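# Move the empty wash bottle into the cart's top tray

## Task

Take the empty wash bottle off the shelved bench and set it in the top tray of the cart so that it rests within the tray's walls (lying on its side is fine). The job fails if any wash bottle reaches the floor, or if the robot tips over or finishes leaning. At the end the gripper must have released the bottle and the robot must have backed away, because a bottle that stays put only while the robot holds it does not count.

## Robot and tools

ROBOT. A wheeled base with a vertical column, a tilting head and two six-joint arms, each ending in a two-finger gripper. Folded, as it starts, it measures 0.73 m long, 0.62 m wide and 1.88 m tall, and its front sits 0.40 m ahead of the column. The base drives forward or back and turns in place; it cannot move sideways.

FRAMES. The base frame has its origin on the floor under the column, midway between the drive wheels: x forward, y to the robot's left, z up. The state reports left_hand and right_hand in this frame, as the point where the fingers meet (tips reach 8 mm further). A hand's own z axis runs along the fingers and its y axis along the opening direction; quat_wxyz gives that orientation. The odometry frame is the base frame at the start of the scene. base_odometry counts wheel rotation only, so slipping looks like travel; its heading runs -3.142 to 3.142, left positive.

TOOLS.
execute_actions(actions, cameras): actions is a list holding one action or none (empty = just report state and images). An action may contain:
- base: exactly one key. translate_m = straight drive relative to where the base last measured itself, metres, -3 to 3, forward positive. rotate_rad = turn in place relative to current heading, radians, -3.2 to 3.2, counter-clockwise (left) positive.
- joints: a dictionary of absolute targets by name; any subset. head_tilt_rad -0.61 to 1.308 (0 level, positive tilts down). For each arm (left_ or right_ prefix): joint1_rad -2.879 to 2.879, joint2_rad 0 to 3.141, joint3_rad 0 to 3.019, joint4_rad -1.692 to 1.57, joint5_rad -1.57 to 1.57 (hand swings to robot's right when positive), joint6_rad -2.094 to 2.094 (hand roll, clockwise from behind when positive), all radians; gripper_m 0 to 0.093, the fingertip gap in metres.
- speeds: optional caps for this action only, translate_m 0.05 to 0.8 m/s, rotate_rad 0.1 to 1 rad/s (the top values are the defaults). A base move needing more than 8.667 s at its cap is rejected. Speeds do not slow the arms.
cameras picks images: cam_head_left, cam_head_right, cam_left_wrist, cam_right_wrist, nav_camera, or all; null/omitted gives all, [] gives none. Any bad key, name or out-of-range number rejects the whole call with no motion.
wait(seconds): 0 to 10; lets the scene run and returns state and images.
zoom_image(camera, region): region [x0, y0, x1, y1] in pixels of that camera's latest full image, origin top-left, at most 504 x 504.
finished_scene(scene): ends the scene and reports success; irreversible. Answering with no tool call also ends everything.

ARM GEOMETRY. With joint1 at -1.57 (left) or 1.57 (right) and joints 5 and 6 at 0, the arm swings in a vertical plane pointing forward, 0.23 m beside the column; the shoulder is 0.12 m ahead and 1.46 m up. Let a = j2 - 0.35, b = 1.05 + j2 - j3, c = b - j4 (c = 1.57 means fingers vertical downward). Hand ahead = 0.12 + 0.39 sin a + 0.38 cos b + 0.25 cos c; up = 1.46 + 0.39 cos a - 0.38 sin b - 0.25 sin c. Example: j2, j3, j4 = 0.93, 0.78, 0.14 gives 0.60 m ahead, 1.21 m up. Real hands usually sit up to 5 cm lower and nearer the column (around 12 cm under heavy or far loads); trust the reported hand position (1 to 3 cm error). Reach is about 1 m from the shoulder, lowest about 0.47 m up, never the floor. Light objects (up to 0.3 kg) can be carried fingers-down from 0.65 to 1.6 m up out to 0.6 m ahead; heavier ones need fingers steeper and hands nearer.

GRIPPER. Fingers are 7 cm long; outer width is the opening plus 1 cm at the tips, plus 5 cm at the base; the housing is 10 x 7 cm. To grasp, command an opening smaller than the object; off_target is then expected. A reported opening at least 0.002 m above the target means something is held.

CAMERAS. Head cameras sit 1.47 to 1.58 m up, looking down by about head_tilt_rad; true straight ahead may be off-centre by up to 0.3 rad. Wrist cameras look along the fingers, tilted 0.62 rad toward the hand's +x; closed fingertips land at image centre, image right is the hand's -y. nav_camera is low at the base front, looking forward.

RESULTS. base_status and joint_status give each motion's outcome: done (within tolerance; for the base, wheels turned the full amount even if slipping), off_target, time_out, contact_stop (base only, a wheel stalled), not_followed (a self-collision check withheld arm targets; the gripper still moves). on_its_own lists uncommanded behaviour; held at is a held target, not a position. turned_by_wheels versus turned_by_imu differing by over about 4 % and 0.05 rad means a collision or slip. base_tilt is in degrees. motor_effort lists wheel efforts (positive pushes forward; bracket = peak). wheel_motors_off = 1 means wheels are cut after about 3 s of hard pushing. Joint torques, MOTOR HOT and OVER-TEMPERATURE FAULT lines also appear. A reported stop cancels later queued calls.

CAUTIONS. Omitted joints may keep pushing to old targets. Tiny target changes (under 0.03 rad, 0.08 for joints 2 and 3) may not move anything; approach contacts in about 0.05 rad steps from your previous target. A blocked arm keeps pushing and heats up; resend its reported joint positions to relax it (a loaded arm sags slightly). After contact_stop, back off 0.05 m before moving or turning. A table edge between 0.30 and 1.20 m can ride over the base and hit the column. To undo not_followed, move the offending joints at least 0.05 rad back. Never let the arms collide or press on each other, especially near the centre line. Avoid drops, tipping the robot and hard shoves; release the bottle, then withdraw before ending.

Each tool is called after ">>>" in YAML: its name, and indented under it one key for each argument.

## Session

>>> execute_actions:
  actions: []

Scene clock: 0.00 s.
Joint torques (N m, as the arm reports them, + toward a larger angle): no reading
base_odometry: x=+0.000 y=+0.000 heading=+0.000 (m, m, rad; odometry frame)
turned_by_wheels: +0.000 (rad since the last result)
turned_by_imu: +0.000 (rad since the last result)
base_tilt: forward=+0.0 right=+0.2 (deg)
base_status: not commanded
joint_positions: head_tilt_rad=+0.879 left_joint1_rad=-1.565 left_joint2_rad=+0.906 left_joint3_rad=+0.440 left_joint4_rad=-0.969 left_joint5_rad=-0.026 left_joint6_rad=-0.076 left_gripper_m=+0.095 right_joint1_rad=+1.579 right_joint2_rad=+0.921 right_joint3_rad=+0.370 right_joint4_rad=-0.985 right_joint5_rad=+0.006 right_joint6_rad=-0.022 right_gripper_m=+0.095
joint_status: not commanded
wheel_motors_off: 0
motor_effort: left_wheel=+2 right_wheel=+3 (%)
left_hand: x=+0.1562 y=+0.2303 z=+1.2504 quat_wxyz=(+0.439, +0.031, -0.897, -0.030) (m; base frame)
right_hand: x=+0.1143 y=-0.2249 z=+1.2673 quat_wxyz=(+0.485, +0.015, -0.875, -0.005) (m; base frame)
pictures: cam_head_left, cam_head_right, cam_left_wrist, cam_right_wrist, nav_camera
Images, in order (width x height): cam_head_left 672x504, cam_head_right 672x504, cam_left_wrist 504x504, cam_right_wrist 504x504, nav_camera 672x504.

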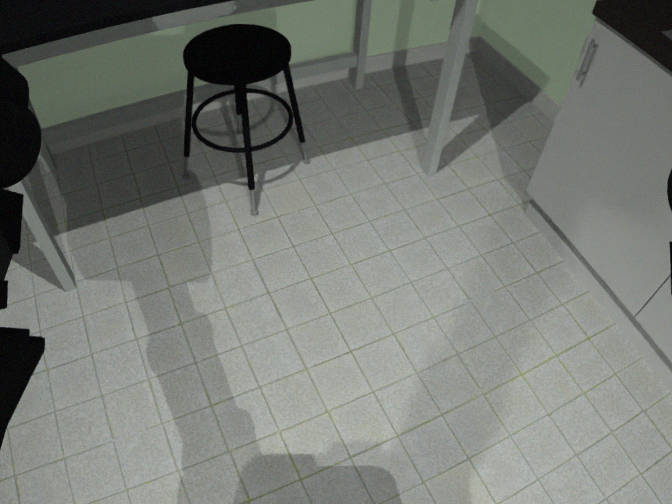

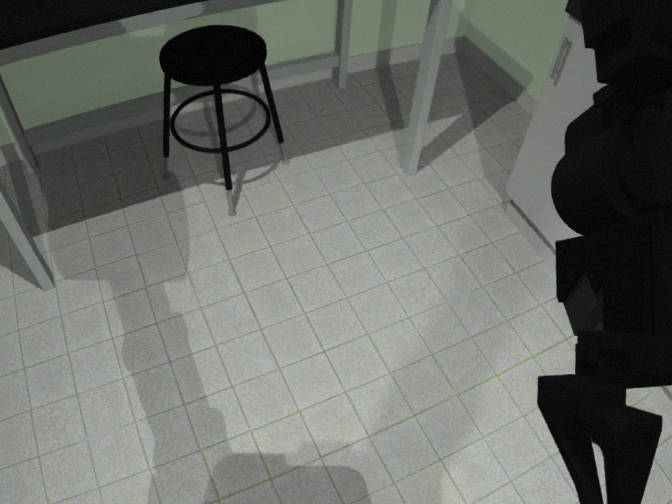

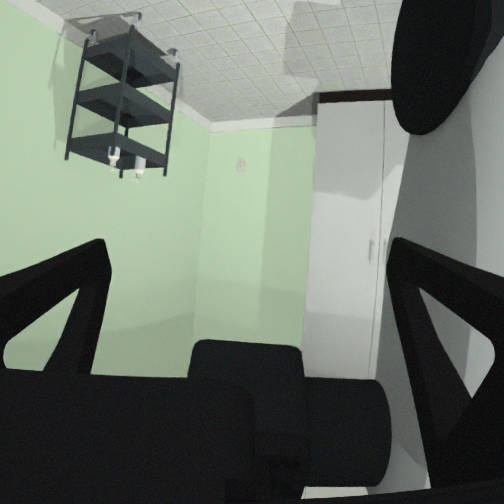

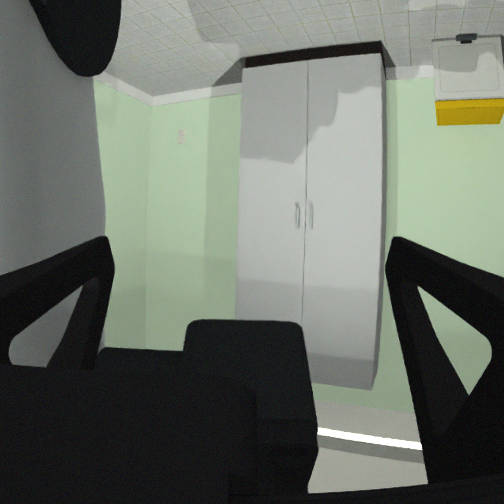

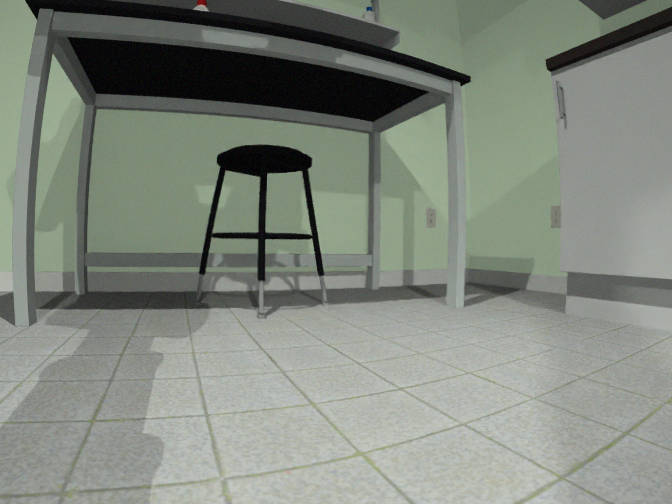

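>>> execute_actions:
  actions:
    - {"joints":{"head_tilt_rad":0.3}}
  cameras: ["cam_head_left","cam_head_right"]

Scene clock: 8.97 s.
Joint torques (N m, as the arm reports them, + toward a larger angle): left_arm=[-0.7  -7.22 -0.63 -1.25  0.02 -0.1 ] | right_arm=[-0.55 -5.66 -1.68 -1.47  0.07  0.1 ]
base_odometry: x=+0.000 y=+0.000 heading=+0.000 (m, m, rad; odometry frame)
turned_by_wheels: +0.000 (rad since the last result)
turned_by_imu: +0.001 (rad since the last result)
base_tilt: forward=-0.1 right=+0.3 (deg)
base_status: not commanded
joint_positions: head_tilt_rad=+0.319 left_joint1_rad=-1.565 left_joint2_rad=+0.906 left_joint3_rad=+0.440 left_joint4_rad=-0.969 left_joint5_rad=-0.026 left_joint6_rad=-0.076 left_gripper_m=+0.095 right_joint1_rad=+1.579 right_joint2_rad=+0.921 right_joint3_rad=+0.370 right_joint4_rad=-0.985 right_joint5_rad=+0.006 right_joint6_rad=-0.022 right_gripper_m=+0.095
joint_status: all done
wheel_motors_off: 0
motor_effort: left_wheel=+2(2) right_wheel=+3(3) (%)
left_hand: x=+0.1562 y=+0.2303 z=+1.2504 quat_wxyz=(+0.439, +0.031, -0.897, -0.030) (m; base frame)
right_hand: x=+0.1143 y=-0.2249 z=+1.2673 quat_wxyz=(+0.485, +0.015, -0.875, -0.005) (m; base frame)
pictures: cam_head_left, cam_head_right
Images, in order (width x height): cam_head_left 672x504, cam_head_right 672x504.

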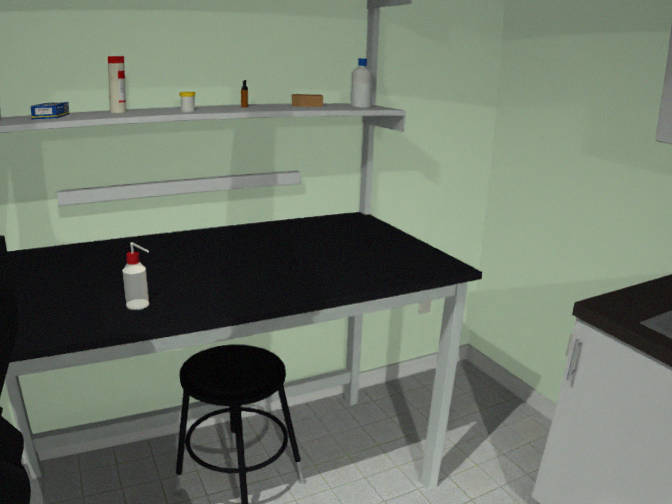

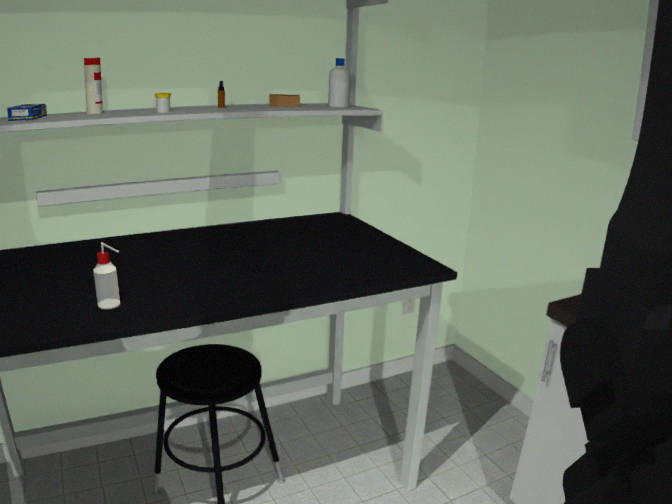

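>>> execute_actions:
  actions:
    - {"base":{"rotate_rad":0.45}}
  cameras: ["cam_head_left","nav_camera"]

Scene clock: 16.17 s.
Joint torques (N m, as the arm reports them, + toward a larger angle): left_arm=[-0.53 -6.96 -0.58 -1.54 -0.03 -0.06] | right_arm=[-0.32 -5.69 -1.59 -1.63  0.07  0.09]
base_odometry: x=+0.000 y=+0.000 heading=+0.449 (m, m, rad; odometry frame)
turned_by_wheels: +0.449 (rad since the last result)
turned_by_imu: +0.444 (rad since the last result)
base_tilt: forward=+0.0 right=+0.2 (deg)
base_status: done
joint_positions: head_tilt_rad=+0.319 left_joint1_rad=-1.565 left_joint2_rad=+0.906 left_joint3_rad=+0.440 left_joint4_rad=-0.969 left_joint5_rad=-0.026 left_joint6_rad=-0.076 left_gripper_m=+0.095 right_joint1_rad=+1.579 right_joint2_rad=+0.921 right_joint3_rad=+0.370 right_joint4_rad=-0.985 right_joint5_rad=+0.006 right_joint6_rad=-0.022 right_gripper_m=+0.095
joint_status: not commanded
wheel_motors_off: 0
motor_effort: left_wheel=-2(30) right_wheel=+0(30) (%)
left_hand: x=+0.1562 y=+0.2303 z=+1.2504 quat_wxyz=(+0.439, +0.031, -0.897, -0.030) (m; base frame)
right_hand: x=+0.1143 y=-0.2249 z=+1.2673 quat_wxyz=(+0.485, +0.015, -0.875, -0.005) (m; base frame)
pictures: cam_head_left, nav_camera
Images, in order (width x height): cam_head_left 672x504, nav_camera 672x504.

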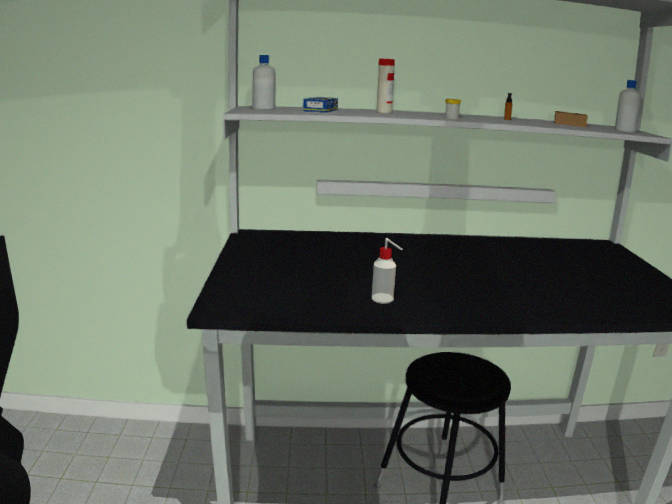

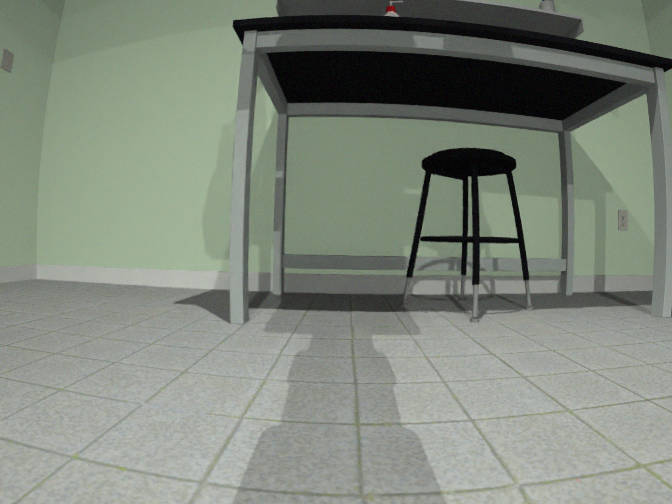

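>>> execute_actions:
  actions:
    - {"base":{"translate_m":0.5},"joints":{"head_tilt_rad":0.0}}
  cameras: ["cam_head_left","nav_camera"]

>>> execute_actions:
  actions:
    - {"joints":{"head_tilt_rad":0.7}}
  cameras: ["cam_head_left","cam_head_right"]

Scene clock: 37.63 s.
Joint torques (N m, as the arm reports them, + toward a larger angle): left_arm=[-0.54 -6.49 -0.91 -1.29 -0.03 -0.09] | right_arm=[-0.82 -5.65 -1.65 -1.53  0.07  0.1 ]
base_odometry: x=+0.450 y=+0.217 heading=+0.449 (m, m, rad; odometry frame)
turned_by_wheels: +0.000 (rad since the last result)
turned_by_imu: +0.002 (rad since the last result)
base_tilt: forward=+0.0 right=+0.2 (deg)
base_status: done
joint_positions: head_tilt_rad=+0.020 left_joint1_rad=-1.565 left_joint2_rad=+0.906 left_joint3_rad=+0.442 left_joint4_rad=-0.969 left_joint5_rad=-0.026 left_joint6_rad=-0.076 left_gripper_m=+0.095 right_joint1_rad=+1.579 right_joint2_rad=+0.920 right_joint3_rad=+0.371 right_joint4_rad=-0.985 right_joint5_rad=+0.006 right_joint6_rad=-0.022 right_gripper_m=+0.095
joint_status: all done
wheel_motors_off: 0
motor_effort: left_wheel=+0(48) right_wheel=+0(48) (%)
left_hand: x=+0.1570 y=+0.2303 z=+1.2501 quat_wxyz=(+0.438, +0.031, -0.898, -0.030) (m; base frame)
right_hand: x=+0.1149 y=-0.2249 z=+1.2670 quat_wxyz=(+0.484, +0.015, -0.875, -0.005) (m; base frame)
pictures: cam_head_left, nav_camera
Images, in order (width x height): cam_head_left 672x504, nav_camera 672x504.

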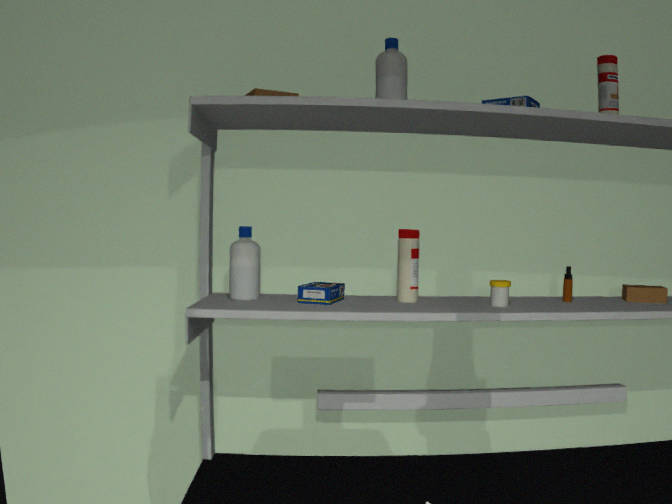

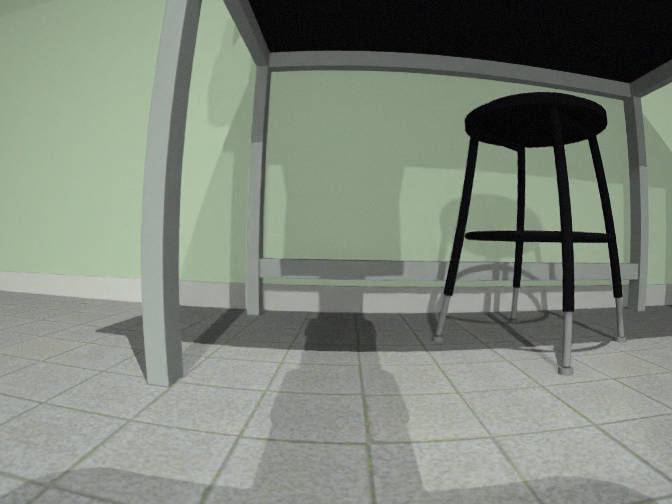

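Scene clock: 38.57 s.
Joint torques (N m, as the arm reports them, + toward a larger angle): left_arm=[-0.7  -7.23 -0.8  -1.35 -0.03 -0.09] | right_arm=[-0.48 -5.47 -1.71 -1.6   0.05  0.1 ]
base_odometry: x=+0.450 y=+0.217 heading=+0.449 (m, m, rad; odometry frame)
turned_by_wheels: +0.000 (rad since the last result)
turned_by_imu: +0.000 (rad since the last result)
base_tilt: forward=-0.1 right=+0.2 (deg)
base_status: not commanded
joint_positions: head_tilt_rad=+0.703 left_joint1_rad=-1.565 left_joint2_rad=+0.906 left_joint3_rad=+0.442 left_joint4_rad=-0.969 left_joint5_rad=-0.026 left_joint6_rad=-0.076 left_gripper_m=+0.095 right_joint1_rad=+1.579 right_joint2_rad=+0.920 right_joint3_rad=+0.371 right_joint4_rad=-0.985 right_joint5_rad=+0.006 right_joint6_rad=-0.022 right_gripper_m=+0.095
joint_status: all done
wheel_motors_off: 0
motor_effort: left_wheel=+0(0) right_wheel=+0(0) (%)
left_hand: x=+0.1570 y=+0.2303 z=+1.2501 quat_wxyz=(+0.438, +0.031, -0.898, -0.030) (m; base frame)
right_hand: x=+0.1149 y=-0.2249 z=+1.2670 quat_wxyz=(+0.484, +0.015, -0.875, -0.005) (m; base frame)
pictures: cam_head_left, cam_head_right
Images, in order (width x height): cam_head_left 672x504, cam_head_right 672x504.

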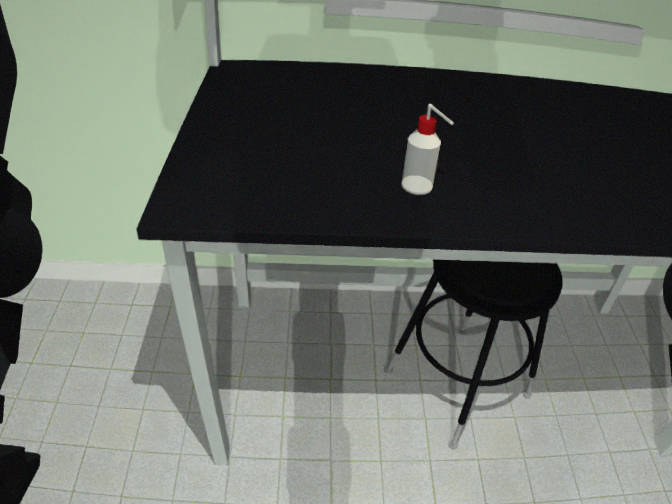

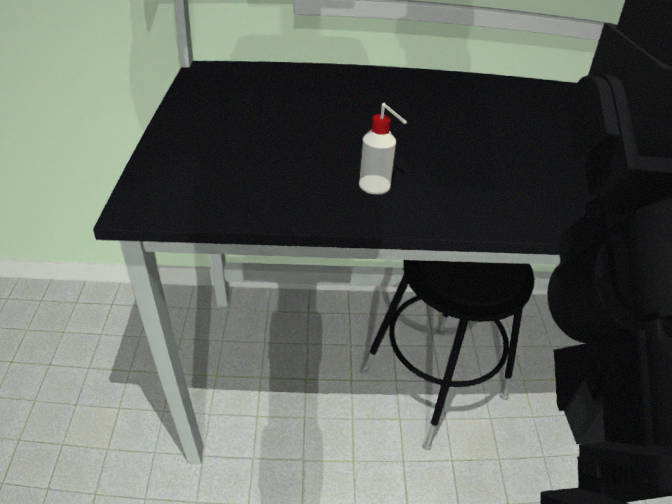

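>>> execute_actions:
  actions:
    - {"joints":{"right_joint1_rad":1.57,"right_joint2_rad":1.88,"right_joint3_rad":1.35,"right_joint4_rad":1.1,"right_joint5_rad":0,"right_joint6_rad":0,"right_gripper_m":0.093}}
  cameras: ["cam_head_left","cam_right_wrist"]

Scene clock: 66.53 s.
Joint torques (N m, as the arm reports them, + toward a larger angle): left_arm=[-0.16 -7.42 -0.91 -1.41 -0.03 -0.08] | right_arm=[ -1.06 -17.59   2.38   2.76  -0.07   0.21]
base_odometry: x=+0.450 y=+0.217 heading=+0.449 (m, m, rad; odometry frame)
turned_by_wheels: +0.000 (rad since the last result)
turned_by_imu: +0.001 (rad since the last result)
base_tilt: forward=+0.0 right=+0.2 (deg)
base_status: not commanded
joint_positions: head_tilt_rad=+0.703 left_joint1_rad=-1.565 left_joint2_rad=+0.906 left_joint3_rad=+0.442 left_joint4_rad=-0.969 left_joint5_rad=-0.026 left_joint6_rad=-0.076 left_gripper_m=+0.095 right_joint1_rad=+1.579 right_joint2_rad=+1.888 right_joint3_rad=+1.344 right_joint4_rad=+1.076 right_joint5_rad=+0.004 right_joint6_rad=-0.009 right_gripper_m=+0.093
joint_status: all done
wheel_motors_off: 0
motor_effort: left_wheel=+0(0) right_wheel=-1(1) (%)
left_hand: x=+0.1570 y=+0.2303 z=+1.2501 quat_wxyz=(+0.438, +0.031, -0.898, -0.030) (m; base frame)
right_hand: x=+0.7150 y=-0.2197 z=+0.9644 quat_wxyz=(-0.504, +0.003, -0.864, +0.000) (m; base frame)
pictures: cam_head_left, cam_right_wrist
Images, in order (width x height): cam_head_left 672x504, cam_right_wrist 504x504.

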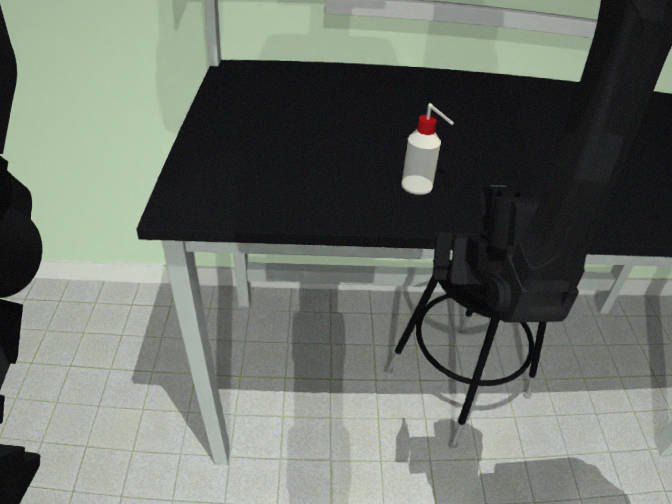

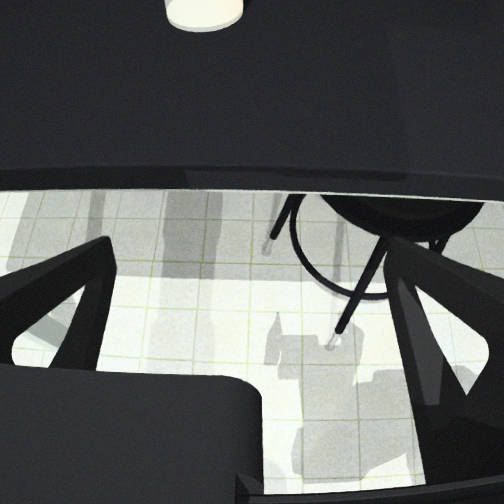

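>>> execute_actions:
  actions:
    - {"base":{"rotate_rad":0.045}}
  cameras: []

>>> execute_actions:
  actions:
    - {"base":{"translate_m":0.13},"speeds":{"translate_m":0.15}}
  cameras: ["cam_head_left","cam_right_wrist"]

Scene clock: 73.87 s.
Joint torques (N m, as the arm reports them, + toward a larger angle): left_arm=[-0.6  -7.17 -0.65 -1.54 -0.03 -0.04] | right_arm=[ -0.83 -17.93   2.47   2.77  -0.03   0.2 ]
base_odometry: x=+0.451 y=+0.217 heading=+0.493 (m, m, rad; odometry frame)
turned_by_wheels: +0.044 (rad since the last result)
turned_by_imu: +0.043 (rad since the last result)
base_tilt: forward=+0.1 right=+0.3 (deg)
base_status: done
joint_positions: head_tilt_rad=+0.703 left_joint1_rad=-1.565 left_joint2_rad=+0.906 left_joint3_rad=+0.442 left_joint4_rad=-0.969 left_joint5_rad=-0.026 left_joint6_rad=-0.076 left_gripper_m=+0.095 right_joint1_rad=+1.574 right_joint2_rad=+1.888 right_joint3_rad=+1.344 right_joint4_rad=+1.076 right_joint5_rad=+0.003 right_joint6_rad=-0.009 right_gripper_m=+0.093
joint_status: not commanded
wheel_motors_off: 0
motor_effort: left_wheel=-1(37) right_wheel=+1(40) (%)
left_hand: x=+0.1568 y=+0.2303 z=+1.2502 quat_wxyz=(+0.439, +0.031, -0.898, -0.030) (m; base frame)
right_hand: x=+0.7150 y=-0.2238 z=+0.9644 quat_wxyz=(-0.504, +0.003, -0.864, +0.002) (m; base frame)
pictures: none
No camera images: the call's "cameras" was empty. Leave "cameras" out to get every camera's image.

Scene clock: 75.47 s.
Joint torques (N m, as the arm reports them, + toward a larger angle): left_arm=[-0.38 -7.11 -0.91 -1.54  0.   -0.06] | right_arm=[ -0.6  -17.42   2.11   2.71   0.     0.22]
base_odometry: x=+0.565 y=+0.279 heading=+0.494 (m, m, rad; odometry frame)
turned_by_wheels: +0.001 (rad since the last result)
turned_by_imu: +0.001 (rad since the last result)
base_tilt: forward=+0.0 right=+0.1 (deg)
base_status: done
joint_positions: head_tilt_rad=+0.703 left_joint1_rad=-1.565 left_joint2_rad=+0.906 left_joint3_rad=+0.442 left_joint4_rad=-0.969 left_joint5_rad=-0.026 left_joint6_rad=-0.076 left_gripper_m=+0.095 right_joint1_rad=+1.574 right_joint2_rad=+1.886 right_joint3_rad=+1.347 right_joint4_rad=+1.076 right_joint5_rad=+0.003 right_joint6_rad=-0.009 right_gripper_m=+0.093
joint_status: not commanded
wheel_motors_off: 0
motor_effort: left_wheel=+0(55) right_wheel=-1(36) (%)
left_hand: x=+0.1568 y=+0.2303 z=+1.2502 quat_wxyz=(+0.439, +0.031, -0.898, -0.030) (m; base frame)
right_hand: x=+0.7170 y=-0.2238 z=+0.9656 quat_wxyz=(-0.505, +0.003, -0.863, +0.002) (m; base frame)
pictures: cam_head_left, cam_right_wrist
Images, in order (width x height): cam_head_left 672x504, cam_right_wrist 504x504.

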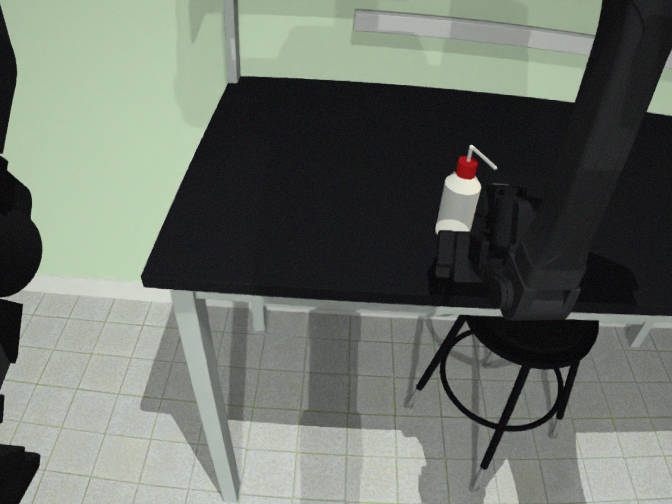

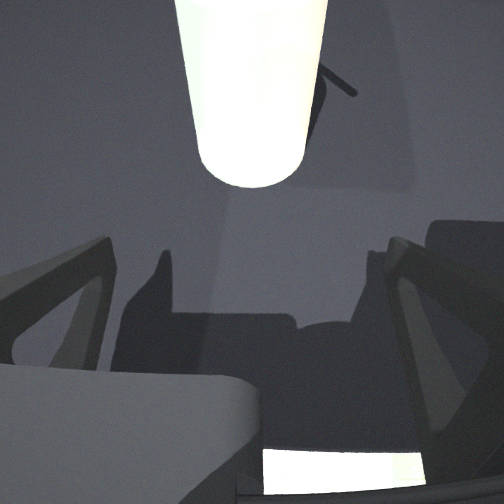

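>>> execute_actions:
  actions:
    - {"base":{"translate_m":0.11},"speeds":{"translate_m":0.12}}
  cameras: ["cam_head_left","cam_right_wrist"]

Scene clock: 82.70 s.
Joint torques (N m, as the arm reports them, + toward a larger angle): left_arm=[-0.57 -7.23 -0.79 -1.37 -0.03 -0.07] | right_arm=[ -0.74 -17.42   2.19   2.77  -0.04   0.2 ]
base_odometry: x=+0.662 y=+0.331 heading=+0.494 (m, m, rad; odometry frame)
turned_by_wheels: +0.001 (rad since the last result)
turned_by_imu: +0.002 (rad since the last result)
base_tilt: forward=+0.0 right=+0.3 (deg)
base_status: done
joint_positions: head_tilt_rad=+0.704 left_joint1_rad=-1.565 left_joint2_rad=+0.906 left_joint3_rad=+0.440 left_joint4_rad=-0.969 left_joint5_rad=-0.026 left_joint6_rad=-0.076 left_gripper_m=+0.095 right_joint1_rad=+1.574 right_joint2_rad=+1.886 right_joint3_rad=+1.347 right_joint4_rad=+1.076 right_joint5_rad=+0.003 right_joint6_rad=-0.009 right_gripper_m=+0.093
joint_status: not commanded
wheel_motors_off: 0
motor_effort: left_wheel=+0(35) right_wheel=-1(34) (%)
left_hand: x=+0.1562 y=+0.2303 z=+1.2504 quat_wxyz=(+0.439, +0.031, -0.897, -0.030) (m; base frame)
right_hand: x=+0.7171 y=-0.2238 z=+0.9660 quat_wxyz=(-0.506, +0.003, -0.863, +0.002) (m; base frame)
pictures: cam_head_left, cam_right_wrist
Images, in order (width x height): cam_head_left 672x504, cam_right_wrist 504x504.

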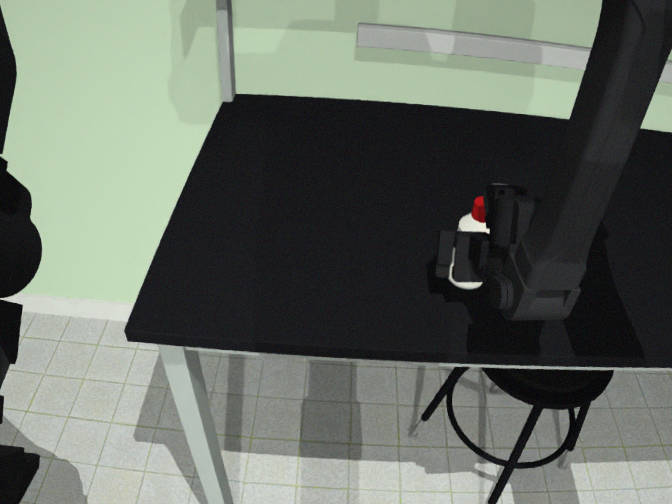

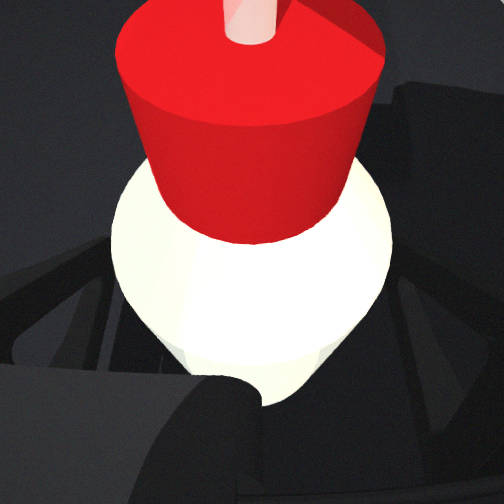

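>>> execute_actions:
  actions:
    - {"joints":{"right_gripper_m":0.03}}
  cameras: []

>>> execute_actions:
  actions:
    - {"joints":{"right_joint2_rad":1.6,"right_joint3_rad":1.3,"right_joint4_rad":0.9,"right_gripper_m":0.03}}
  cameras: ["cam_head_left","cam_right_wrist"]

Scene clock: 92.43 s.
Joint torques (N m, as the arm reports them, + toward a larger angle): left_arm=[-0.48 -7.13 -0.62 -1.39 -0.03 -0.06] | right_arm=[ -0.78 -17.02   2.25   2.65  -0.01   0.21]
base_odometry: x=+0.662 y=+0.331 heading=+0.494 (m, m, rad; odometry frame)
turned_by_wheels: +0.000 (rad since the last result)
turned_by_imu: +0.001 (rad since the last result)
base_tilt: forward=+0.0 right=+0.3 (deg)
base_status: not commanded
joint_positions: head_tilt_rad=+0.704 left_joint1_rad=-1.565 left_joint2_rad=+0.906 left_joint3_rad=+0.440 left_joint4_rad=-0.969 left_joint5_rad=-0.026 left_joint6_rad=-0.076 left_gripper_m=+0.095 right_joint1_rad=+1.574 right_joint2_rad=+1.886 right_joint3_rad=+1.347 right_joint4_rad=+1.076 right_joint5_rad=+0.003 right_joint6_rad=-0.009 right_gripper_m=+0.055
joint_status: right_gripper_m off_target (ended at +0.055, target +0.030)
wheel_motors_off: 0
motor_effort: left_wheel=+0(0) right_wheel=-1(1) (%)
left_hand: x=+0.1562 y=+0.2303 z=+1.2504 quat_wxyz=(+0.439, +0.031, -0.897, -0.030) (m; base frame)
right_hand: x=+0.7171 y=-0.2237 z=+0.9660 quat_wxyz=(-0.506, +0.003, -0.863, +0.002) (m; base frame)
pictures: none
No camera images: the call's "cameras" was empty. Leave "cameras" out to get every camera's image.

Scene clock: 93.80 s.
Joint torques (N m, as the arm reports them, + toward a larger angle): left_arm=[-0.47 -8.15 -0.82 -1.36 -0.01 -0.05] | right_arm=[ -0.73 -18.01   4.21   1.42  -0.02   0.21]
base_odometry: x=+0.662 y=+0.331 heading=+0.494 (m, m, rad; odometry frame)
turned_by_wheels: +0.000 (rad since the last result)
turned_by_imu: +0.000 (rad since the last result)
base_tilt: forward=+0.0 right=+0.2 (deg)
base_status: not commanded
joint_positions: head_tilt_rad=+0.704 left_joint1_rad=-1.565 left_joint2_rad=+0.906 left_joint3_rad=+0.440 left_joint4_rad=-0.969 left_joint5_rad=-0.026 left_joint6_rad=-0.076 left_gripper_m=+0.095 right_joint1_rad=+1.574 right_joint2_rad=+1.593 right_joint3_rad=+1.301 right_joint4_rad=+0.912 right_joint5_rad=+0.003 right_joint6_rad=-0.009 right_gripper_m=+0.055
joint_status: right_gripper_m off_target (ended at +0.055, target +0.030); the others done
wheel_motors_off: 0
motor_effort: left_wheel=+1(1) right_wheel=-1(2) (%)
left_hand: x=+0.1562 y=+0.2303 z=+1.2504 quat_wxyz=(+0.439, +0.031, -0.897, -0.030) (m; base frame)
right_hand: x=+0.7999 y=-0.2240 z=+1.1044 quat_wxyz=(-0.541, +0.003, -0.841, +0.002) (m; base frame)
pictures: cam_head_left, cam_right_wrist
Images, in order (width x height): cam_head_left 672x504, cam_right_wrist 504x504.

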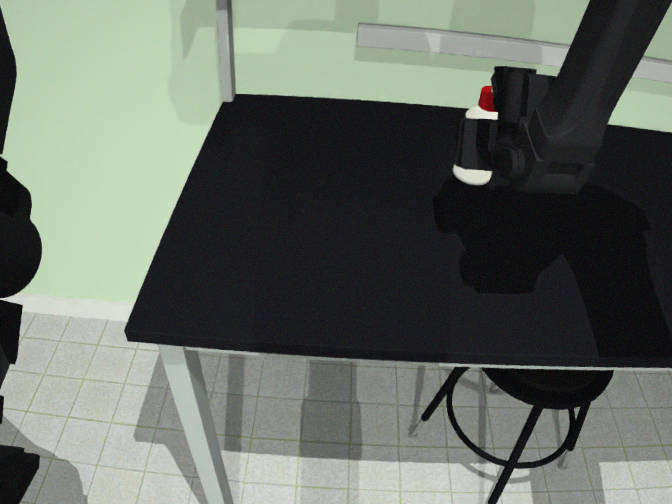

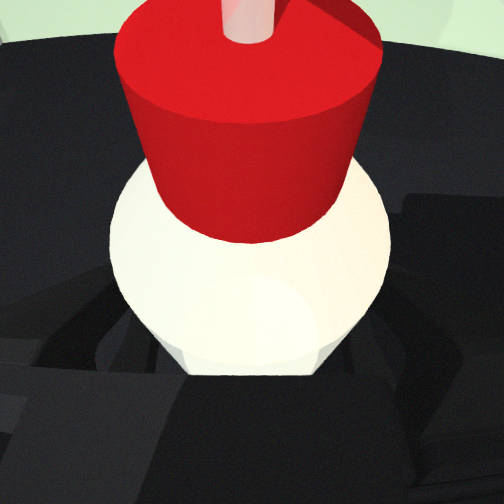

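>>> execute_actions:
  actions:
    - {"base":{"translate_m":-0.75},"joints":{"head_tilt_rad":0.4,"right_gripper_m":0.03}}
  cameras: []

>>> execute_actions:
  actions:
    - {"base":{"rotate_rad":1.6},"joints":{"right_gripper_m":0.03}}
  cameras: ["cam_head_left","nav_camera"]

Scene clock: 103.57 s.
Joint torques (N m, as the arm reports them, + toward a larger angle): left_arm=[-0.31 -6.89 -0.41 -1.53 -0.04 -0.05] | right_arm=[ -0.58 -17.97   4.56   1.39  -0.02   0.2 ]
base_odometry: x=+0.002 y=-0.025 heading=+0.495 (m, m, rad; odometry frame)
turned_by_wheels: +0.001 (rad since the last result)
turned_by_imu: +0.001 (rad since the last result)
base_tilt: forward=-0.1 right=+0.1 (deg)
base_status: done
joint_positions: head_tilt_rad=+0.418 left_joint1_rad=-1.565 left_joint2_rad=+0.906 left_joint3_rad=+0.439 left_joint4_rad=-0.969 left_joint5_rad=-0.026 left_joint6_rad=-0.076 left_gripper_m=+0.095 right_joint1_rad=+1.574 right_joint2_rad=+1.595 right_joint3_rad=+1.297 right_joint4_rad=+0.912 right_joint5_rad=+0.003 right_joint6_rad=-0.009 right_gripper_m=+0.055
joint_status: right_gripper_m off_target (ended at +0.055, target +0.030); the others done
wheel_motors_off: 0
motor_effort: left_wheel=+0(46) right_wheel=-1(41) (%)
left_hand: x=+0.1552 y=+0.2303 z=+1.2507 quat_wxyz=(+0.440, +0.031, -0.897, -0.030) (m; base frame)
right_hand: x=+0.7977 y=-0.2240 z=+1.1025 quat_wxyz=(-0.539, +0.003, -0.843, +0.002) (m; base frame)
pictures: none
No camera images: the call's "cameras" was empty. Leave "cameras" out to get every camera's image.

Scene clock: 106.47 s.
Joint torques (N m, as the arm reports them, + toward a larger angle): left_arm=[-0.58 -7.47 -0.45 -1.35 -0.03 -0.04] | right_arm=[ -0.57 -17.68   4.63   1.38  -0.02   0.2 ]
base_odometry: x=+0.002 y=-0.025 heading=+2.095 (m, m, rad; odometry frame)
turned_by_wheels: +1.600 (rad since the last result)
turned_by_imu: +1.582 (rad since the last result)
base_tilt: forward=+0.0 right=+0.2 (deg)
base_status: done
joint_positions: head_tilt_rad=+0.418 left_joint1_rad=-1.565 left_joint2_rad=+0.906 left_joint3_rad=+0.441 left_joint4_rad=-0.969 left_joint5_rad=-0.026 left_joint6_rad=-0.076 left_gripper_m=+0.095 right_joint1_rad=+1.572 right_joint2_rad=+1.595 right_joint3_rad=+1.297 right_joint4_rad=+0.912 right_joint5_rad=+0.003 right_joint6_rad=-0.009 right_gripper_m=+0.055
joint_status: right_gripper_m off_target (ended at +0.055, target +0.030)
wheel_motors_off: 0
motor_effort: left_wheel=+0(42) right_wheel=+0(44) (%)
left_hand: x=+0.1564 y=+0.2303 z=+1.2503 quat_wxyz=(+0.439, +0.031, -0.897, -0.030) (m; base frame)
right_hand: x=+0.7977 y=-0.2250 z=+1.1025 quat_wxyz=(-0.539, +0.003, -0.843, +0.003) (m; base frame)
pictures: cam_head_left, nav_camera
Images, in order (width x height): cam_head_left 672x504, nav_camera 672x504.

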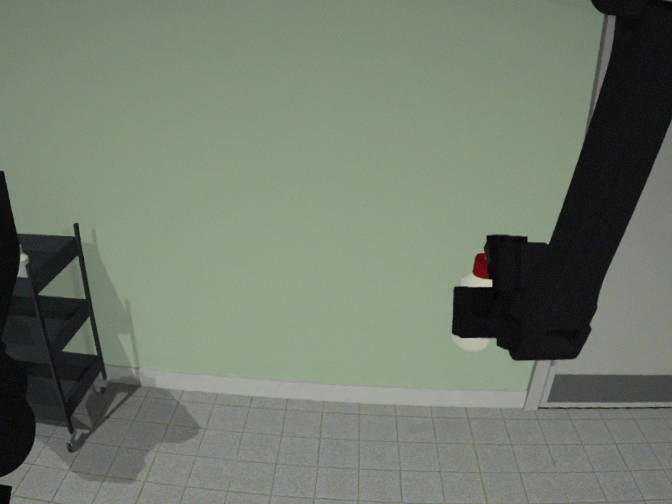

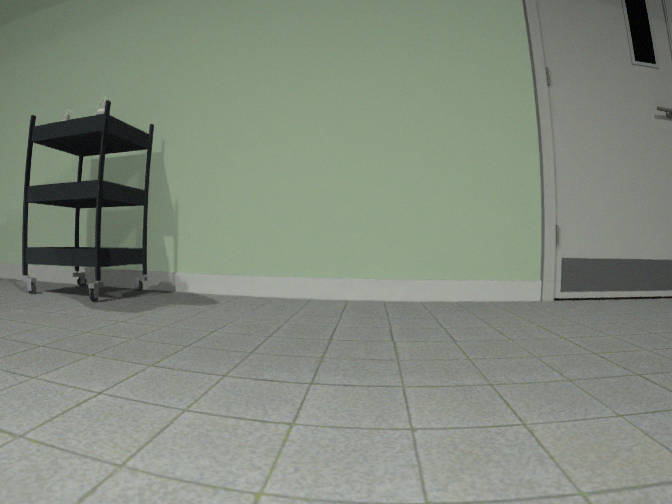

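>>> execute_actions:
  actions:
    - {"base":{"rotate_rad":0.75},"joints":{"right_gripper_m":0.03}}
  cameras: ["cam_head_left","nav_camera"]

Scene clock: 113.97 s.
Joint torques (N m, as the arm reports them, + toward a larger angle): left_arm=[-0.84 -7.38 -0.7  -1.28 -0.01 -0.1 ] | right_arm=[ -0.46 -17.69   4.61   1.37   0.01   0.19]
base_odometry: x=+0.002 y=-0.025 heading=+2.845 (m, m, rad; odometry frame)
turned_by_wheels: +0.750 (rad since the last result)
turned_by_imu: +0.744 (rad since the last result)
base_tilt: forward=+0.0 right=+0.2 (deg)
base_status: done
joint_positions: head_tilt_rad=+0.418 left_joint1_rad=-1.565 left_joint2_rad=+0.906 left_joint3_rad=+0.441 left_joint4_rad=-0.969 left_joint5_rad=-0.026 left_joint6_rad=-0.076 left_gripper_m=+0.095 right_joint1_rad=+1.571 right_joint2_rad=+1.595 right_joint3_rad=+1.297 right_joint4_rad=+0.912 right_joint5_rad=+0.002 right_joint6_rad=-0.009 right_gripper_m=+0.055
joint_status: right_gripper_m off_target (ended at +0.055, target +0.030)
wheel_motors_off: 0
motor_effort: left_wheel=-1(25) right_wheel=+0(32) (%)
left_hand: x=+0.1564 y=+0.2303 z=+1.2503 quat_wxyz=(+0.439, +0.031, -0.897, -0.030) (m; base frame)
right_hand: x=+0.7977 y=-0.2254 z=+1.1025 quat_wxyz=(-0.539, +0.003, -0.843, +0.003) (m; base frame)
pictures: cam_head_left, nav_camera
Images, in order (width x height): cam_head_left 672x504, nav_camera 672x504.

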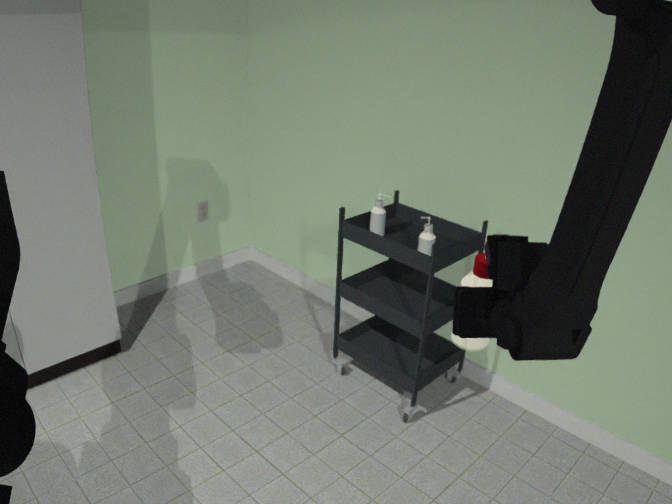

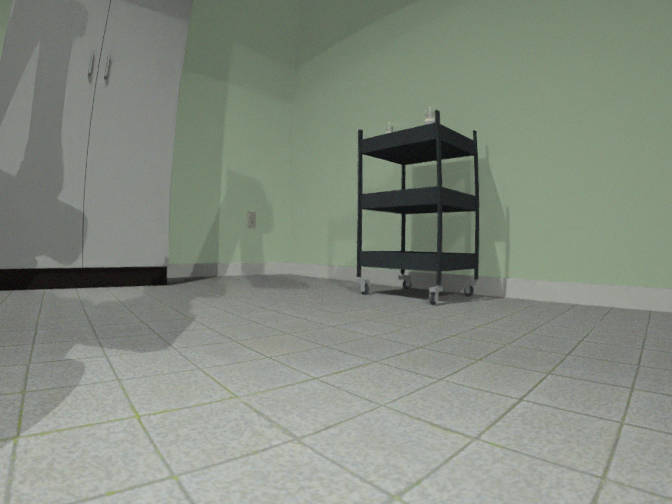

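>>> execute_actions:
  actions:
    - {"base":{"rotate_rad":-0.24},"joints":{"right_gripper_m":0.03}}
  cameras: []

>>> execute_actions:
  actions:
    - {"base":{"translate_m":0.75},"joints":{"right_gripper_m":0.03,"head_tilt_rad":0.6}}
  cameras: ["cam_head_left","nav_camera"]

Scene clock: 133.67 s.
Joint torques (N m, as the arm reports them, + toward a larger angle): left_arm=[-0.6  -7.17 -0.7  -1.31 -0.03 -0.09] | right_arm=[ -0.81 -17.89   4.64   1.35   0.     0.2 ]
base_odometry: x=+0.002 y=-0.025 heading=+2.605 (m, m, rad; odometry frame)
turned_by_wheels: -0.240 (rad since the last result)
turned_by_imu: -0.237 (rad since the last result)
base_tilt: forward=-0.1 right=+0.2 (deg)
base_status: done
joint_positions: head_tilt_rad=+0.418 left_joint1_rad=-1.565 left_joint2_rad=+0.906 left_joint3_rad=+0.441 left_joint4_rad=-0.969 left_joint5_rad=-0.026 left_joint6_rad=-0.076 left_gripper_m=+0.095 right_joint1_rad=+1.571 right_joint2_rad=+1.595 right_joint3_rad=+1.297 right_joint4_rad=+0.912 right_joint5_rad=+0.002 right_joint6_rad=-0.009 right_gripper_m=+0.055
joint_status: right_gripper_m off_target (ended at +0.055, target +0.030)
wheel_motors_off: 0
motor_effort: left_wheel=+0(20) right_wheel=+0(25) (%)
left_hand: x=+0.1564 y=+0.2303 z=+1.2503 quat_wxyz=(+0.439, +0.031, -0.897, -0.030) (m; base frame)
right_hand: x=+0.7977 y=-0.2259 z=+1.1025 quat_wxyz=(-0.539, +0.003, -0.843, +0.003) (m; base frame)
pictures: none
No camera images: the call's "cameras" was empty. Leave "cameras" out to get every camera's image.

Scene clock: 136.47 s.
Joint torques (N m, as the arm reports them, + toward a larger angle): left_arm=[-0.81 -6.8  -0.72 -1.39 -0.04 -0.04] | right_arm=[ -0.37 -18.12   4.65   1.36   0.01   0.21]
base_odometry: x=-0.643 y=+0.358 heading=+2.605 (m, m, rad; odometry frame)
turned_by_wheels: +0.000 (rad since the last result)
turned_by_imu: +0.001 (rad since the last result)
base_tilt: forward=-0.1 right=+0.2 (deg)
base_status: done
joint_positions: head_tilt_rad=+0.604 left_joint1_rad=-1.565 left_joint2_rad=+0.906 left_joint3_rad=+0.442 left_joint4_rad=-0.969 left_joint5_rad=-0.026 left_joint6_rad=-0.076 left_gripper_m=+0.095 right_joint1_rad=+1.571 right_joint2_rad=+1.595 right_joint3_rad=+1.297 right_joint4_rad=+0.912 right_joint5_rad=+0.002 right_joint6_rad=-0.009 right_gripper_m=+0.055
joint_status: right_gripper_m off_target (ended at +0.055, target +0.030); the others done
wheel_motors_off: 0
motor_effort: left_wheel=+0(47) right_wheel=-1(46) (%)
left_hand: x=+0.1572 y=+0.2303 z=+1.2501 quat_wxyz=(+0.438, +0.031, -0.898, -0.030) (m; base frame)
right_hand: x=+0.7975 y=-0.2259 z=+1.1024 quat_wxyz=(-0.539, +0.003, -0.843, +0.003) (m; base frame)
pictures: cam_head_left, nav_camera
Images, in order (width x height): cam_head_left 672x504, nav_camera 672x504.

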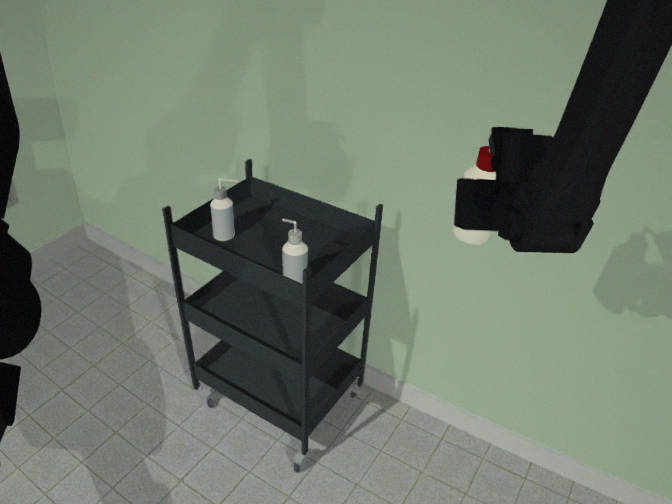

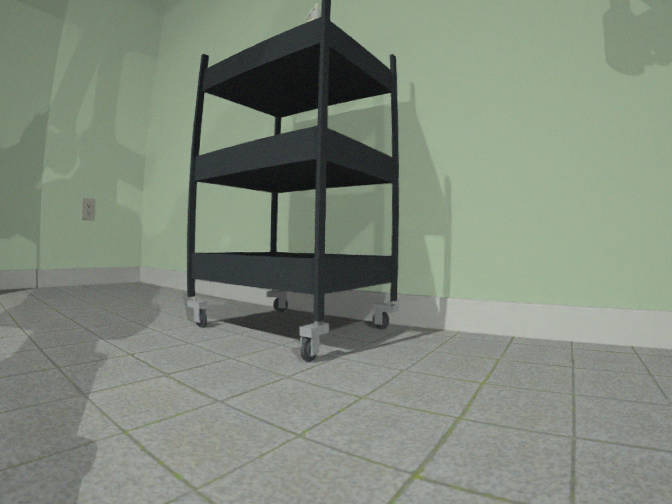

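>>> execute_actions:
  actions:
    - {"base":{"rotate_rad":0.19},"joints":{"right_gripper_m":0.03}}
  cameras: []

>>> execute_actions:
  actions:
    - {"base":{"translate_m":0.35},"joints":{"right_gripper_m":0.03,"head_tilt_rad":0.8},"speeds":{"translate_m":0.3}}
  cameras: ["cam_head_left","cam_head_right","nav_camera"]

Scene clock: 153.47 s.
Joint torques (N m, as the arm reports them, + toward a larger angle): left_arm=[-0.64 -7.01 -0.89 -1.31  0.   -0.06] | right_arm=[ -0.57 -18.04   4.64   1.36   0.     0.21]
base_odometry: x=-0.643 y=+0.358 heading=+2.794 (m, m, rad; odometry frame)
turned_by_wheels: +0.189 (rad since the last result)
turned_by_imu: +0.186 (rad since the last result)
base_tilt: forward=+0.0 right=+0.2 (deg)
base_status: done
joint_positions: head_tilt_rad=+0.604 left_joint1_rad=-1.565 left_joint2_rad=+0.906 left_joint3_rad=+0.442 left_joint4_rad=-0.969 left_joint5_rad=-0.026 left_joint6_rad=-0.076 left_gripper_m=+0.095 right_joint1_rad=+1.571 right_joint2_rad=+1.595 right_joint3_rad=+1.297 right_joint4_rad=+0.912 right_joint5_rad=+0.002 right_joint6_rad=-0.009 right_gripper_m=+0.055
joint_status: right_gripper_m off_target (ended at +0.055, target +0.030)
wheel_motors_off: 0
motor_effort: left_wheel=-2(36) right_wheel=+0(35) (%)
left_hand: x=+0.1570 y=+0.2303 z=+1.2501 quat_wxyz=(+0.438, +0.031, -0.898, -0.030) (m; base frame)
right_hand: x=+0.7975 y=-0.2254 z=+1.1024 quat_wxyz=(-0.539, +0.003, -0.843, +0.003) (m; base frame)
pictures: none
No camera images: the call's "cameras" was empty. Leave "cameras" out to get every camera's image.

Scene clock: 155.83 s.
Joint torques (N m, as the arm reports them, + toward a larger angle): left_arm=[-0.36 -7.27 -1.01 -1.35 -0.03 -0.06] | right_arm=[ -0.94 -18.3    4.67   1.37   0.     0.2 ]
base_odometry: x=-0.973 y=+0.478 heading=+2.795 (m, m, rad; odometry frame)
turned_by_wheels: +0.000 (rad since the last result)
turned_by_imu: +0.001 (rad since the last result)
base_tilt: forward=-0.1 right=+0.2 (deg)
base_status: done
joint_positions: head_tilt_rad=+0.802 left_joint1_rad=-1.565 left_joint2_rad=+0.906 left_joint3_rad=+0.441 left_joint4_rad=-0.969 left_joint5_rad=-0.026 left_joint6_rad=-0.076 left_gripper_m=+0.095 right_joint1_rad=+1.571 right_joint2_rad=+1.595 right_joint3_rad=+1.296 right_joint4_rad=+0.912 right_joint5_rad=+0.002 right_joint6_rad=-0.009 right_gripper_m=+0.055
joint_status: right_gripper_m off_target (ended at +0.055, target +0.030); the others done
wheel_motors_off: 0
motor_effort: left_wheel=+0(49) right_wheel=-1(46) (%)
left_hand: x=+0.1566 y=+0.2303 z=+1.2503 quat_wxyz=(+0.439, +0.031, -0.898, -0.030) (m; base frame)
right_hand: x=+0.7970 y=-0.2254 z=+1.1020 quat_wxyz=(-0.538, +0.003, -0.843, +0.003) (m; base frame)
pictures: cam_head_left, cam_head_right, nav_camera
Images, in order (width x height): cam_head_left 672x504, cam_head_right 672x504, nav_camera 672x504.

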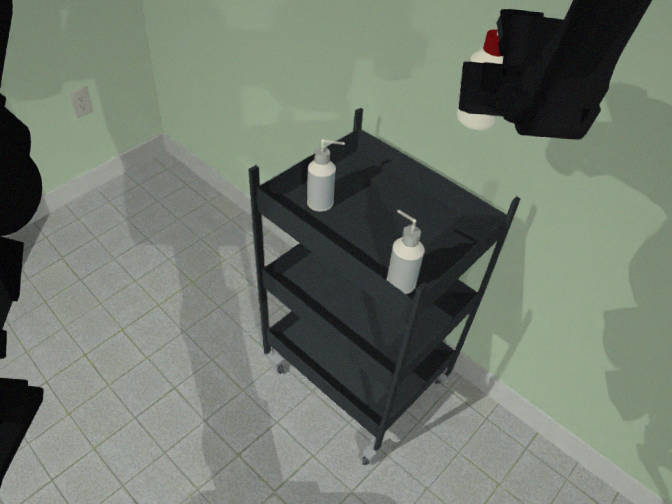

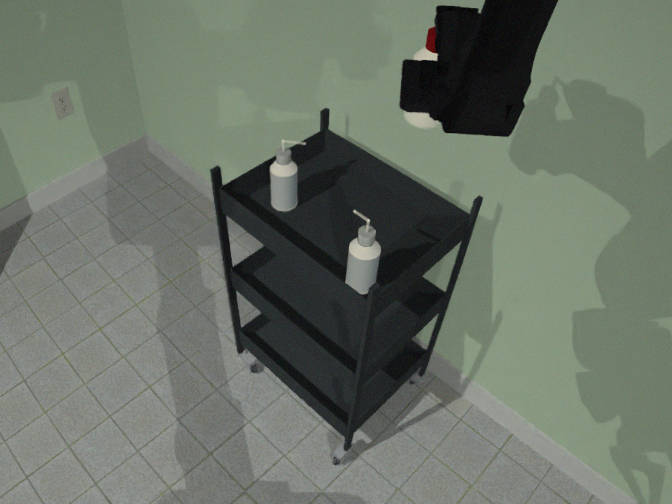

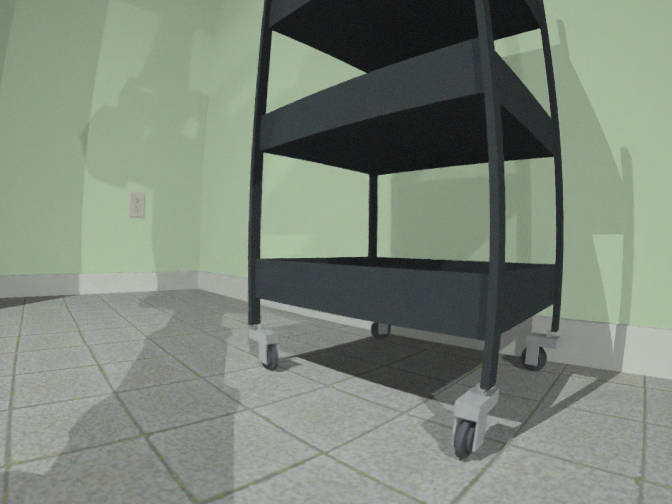

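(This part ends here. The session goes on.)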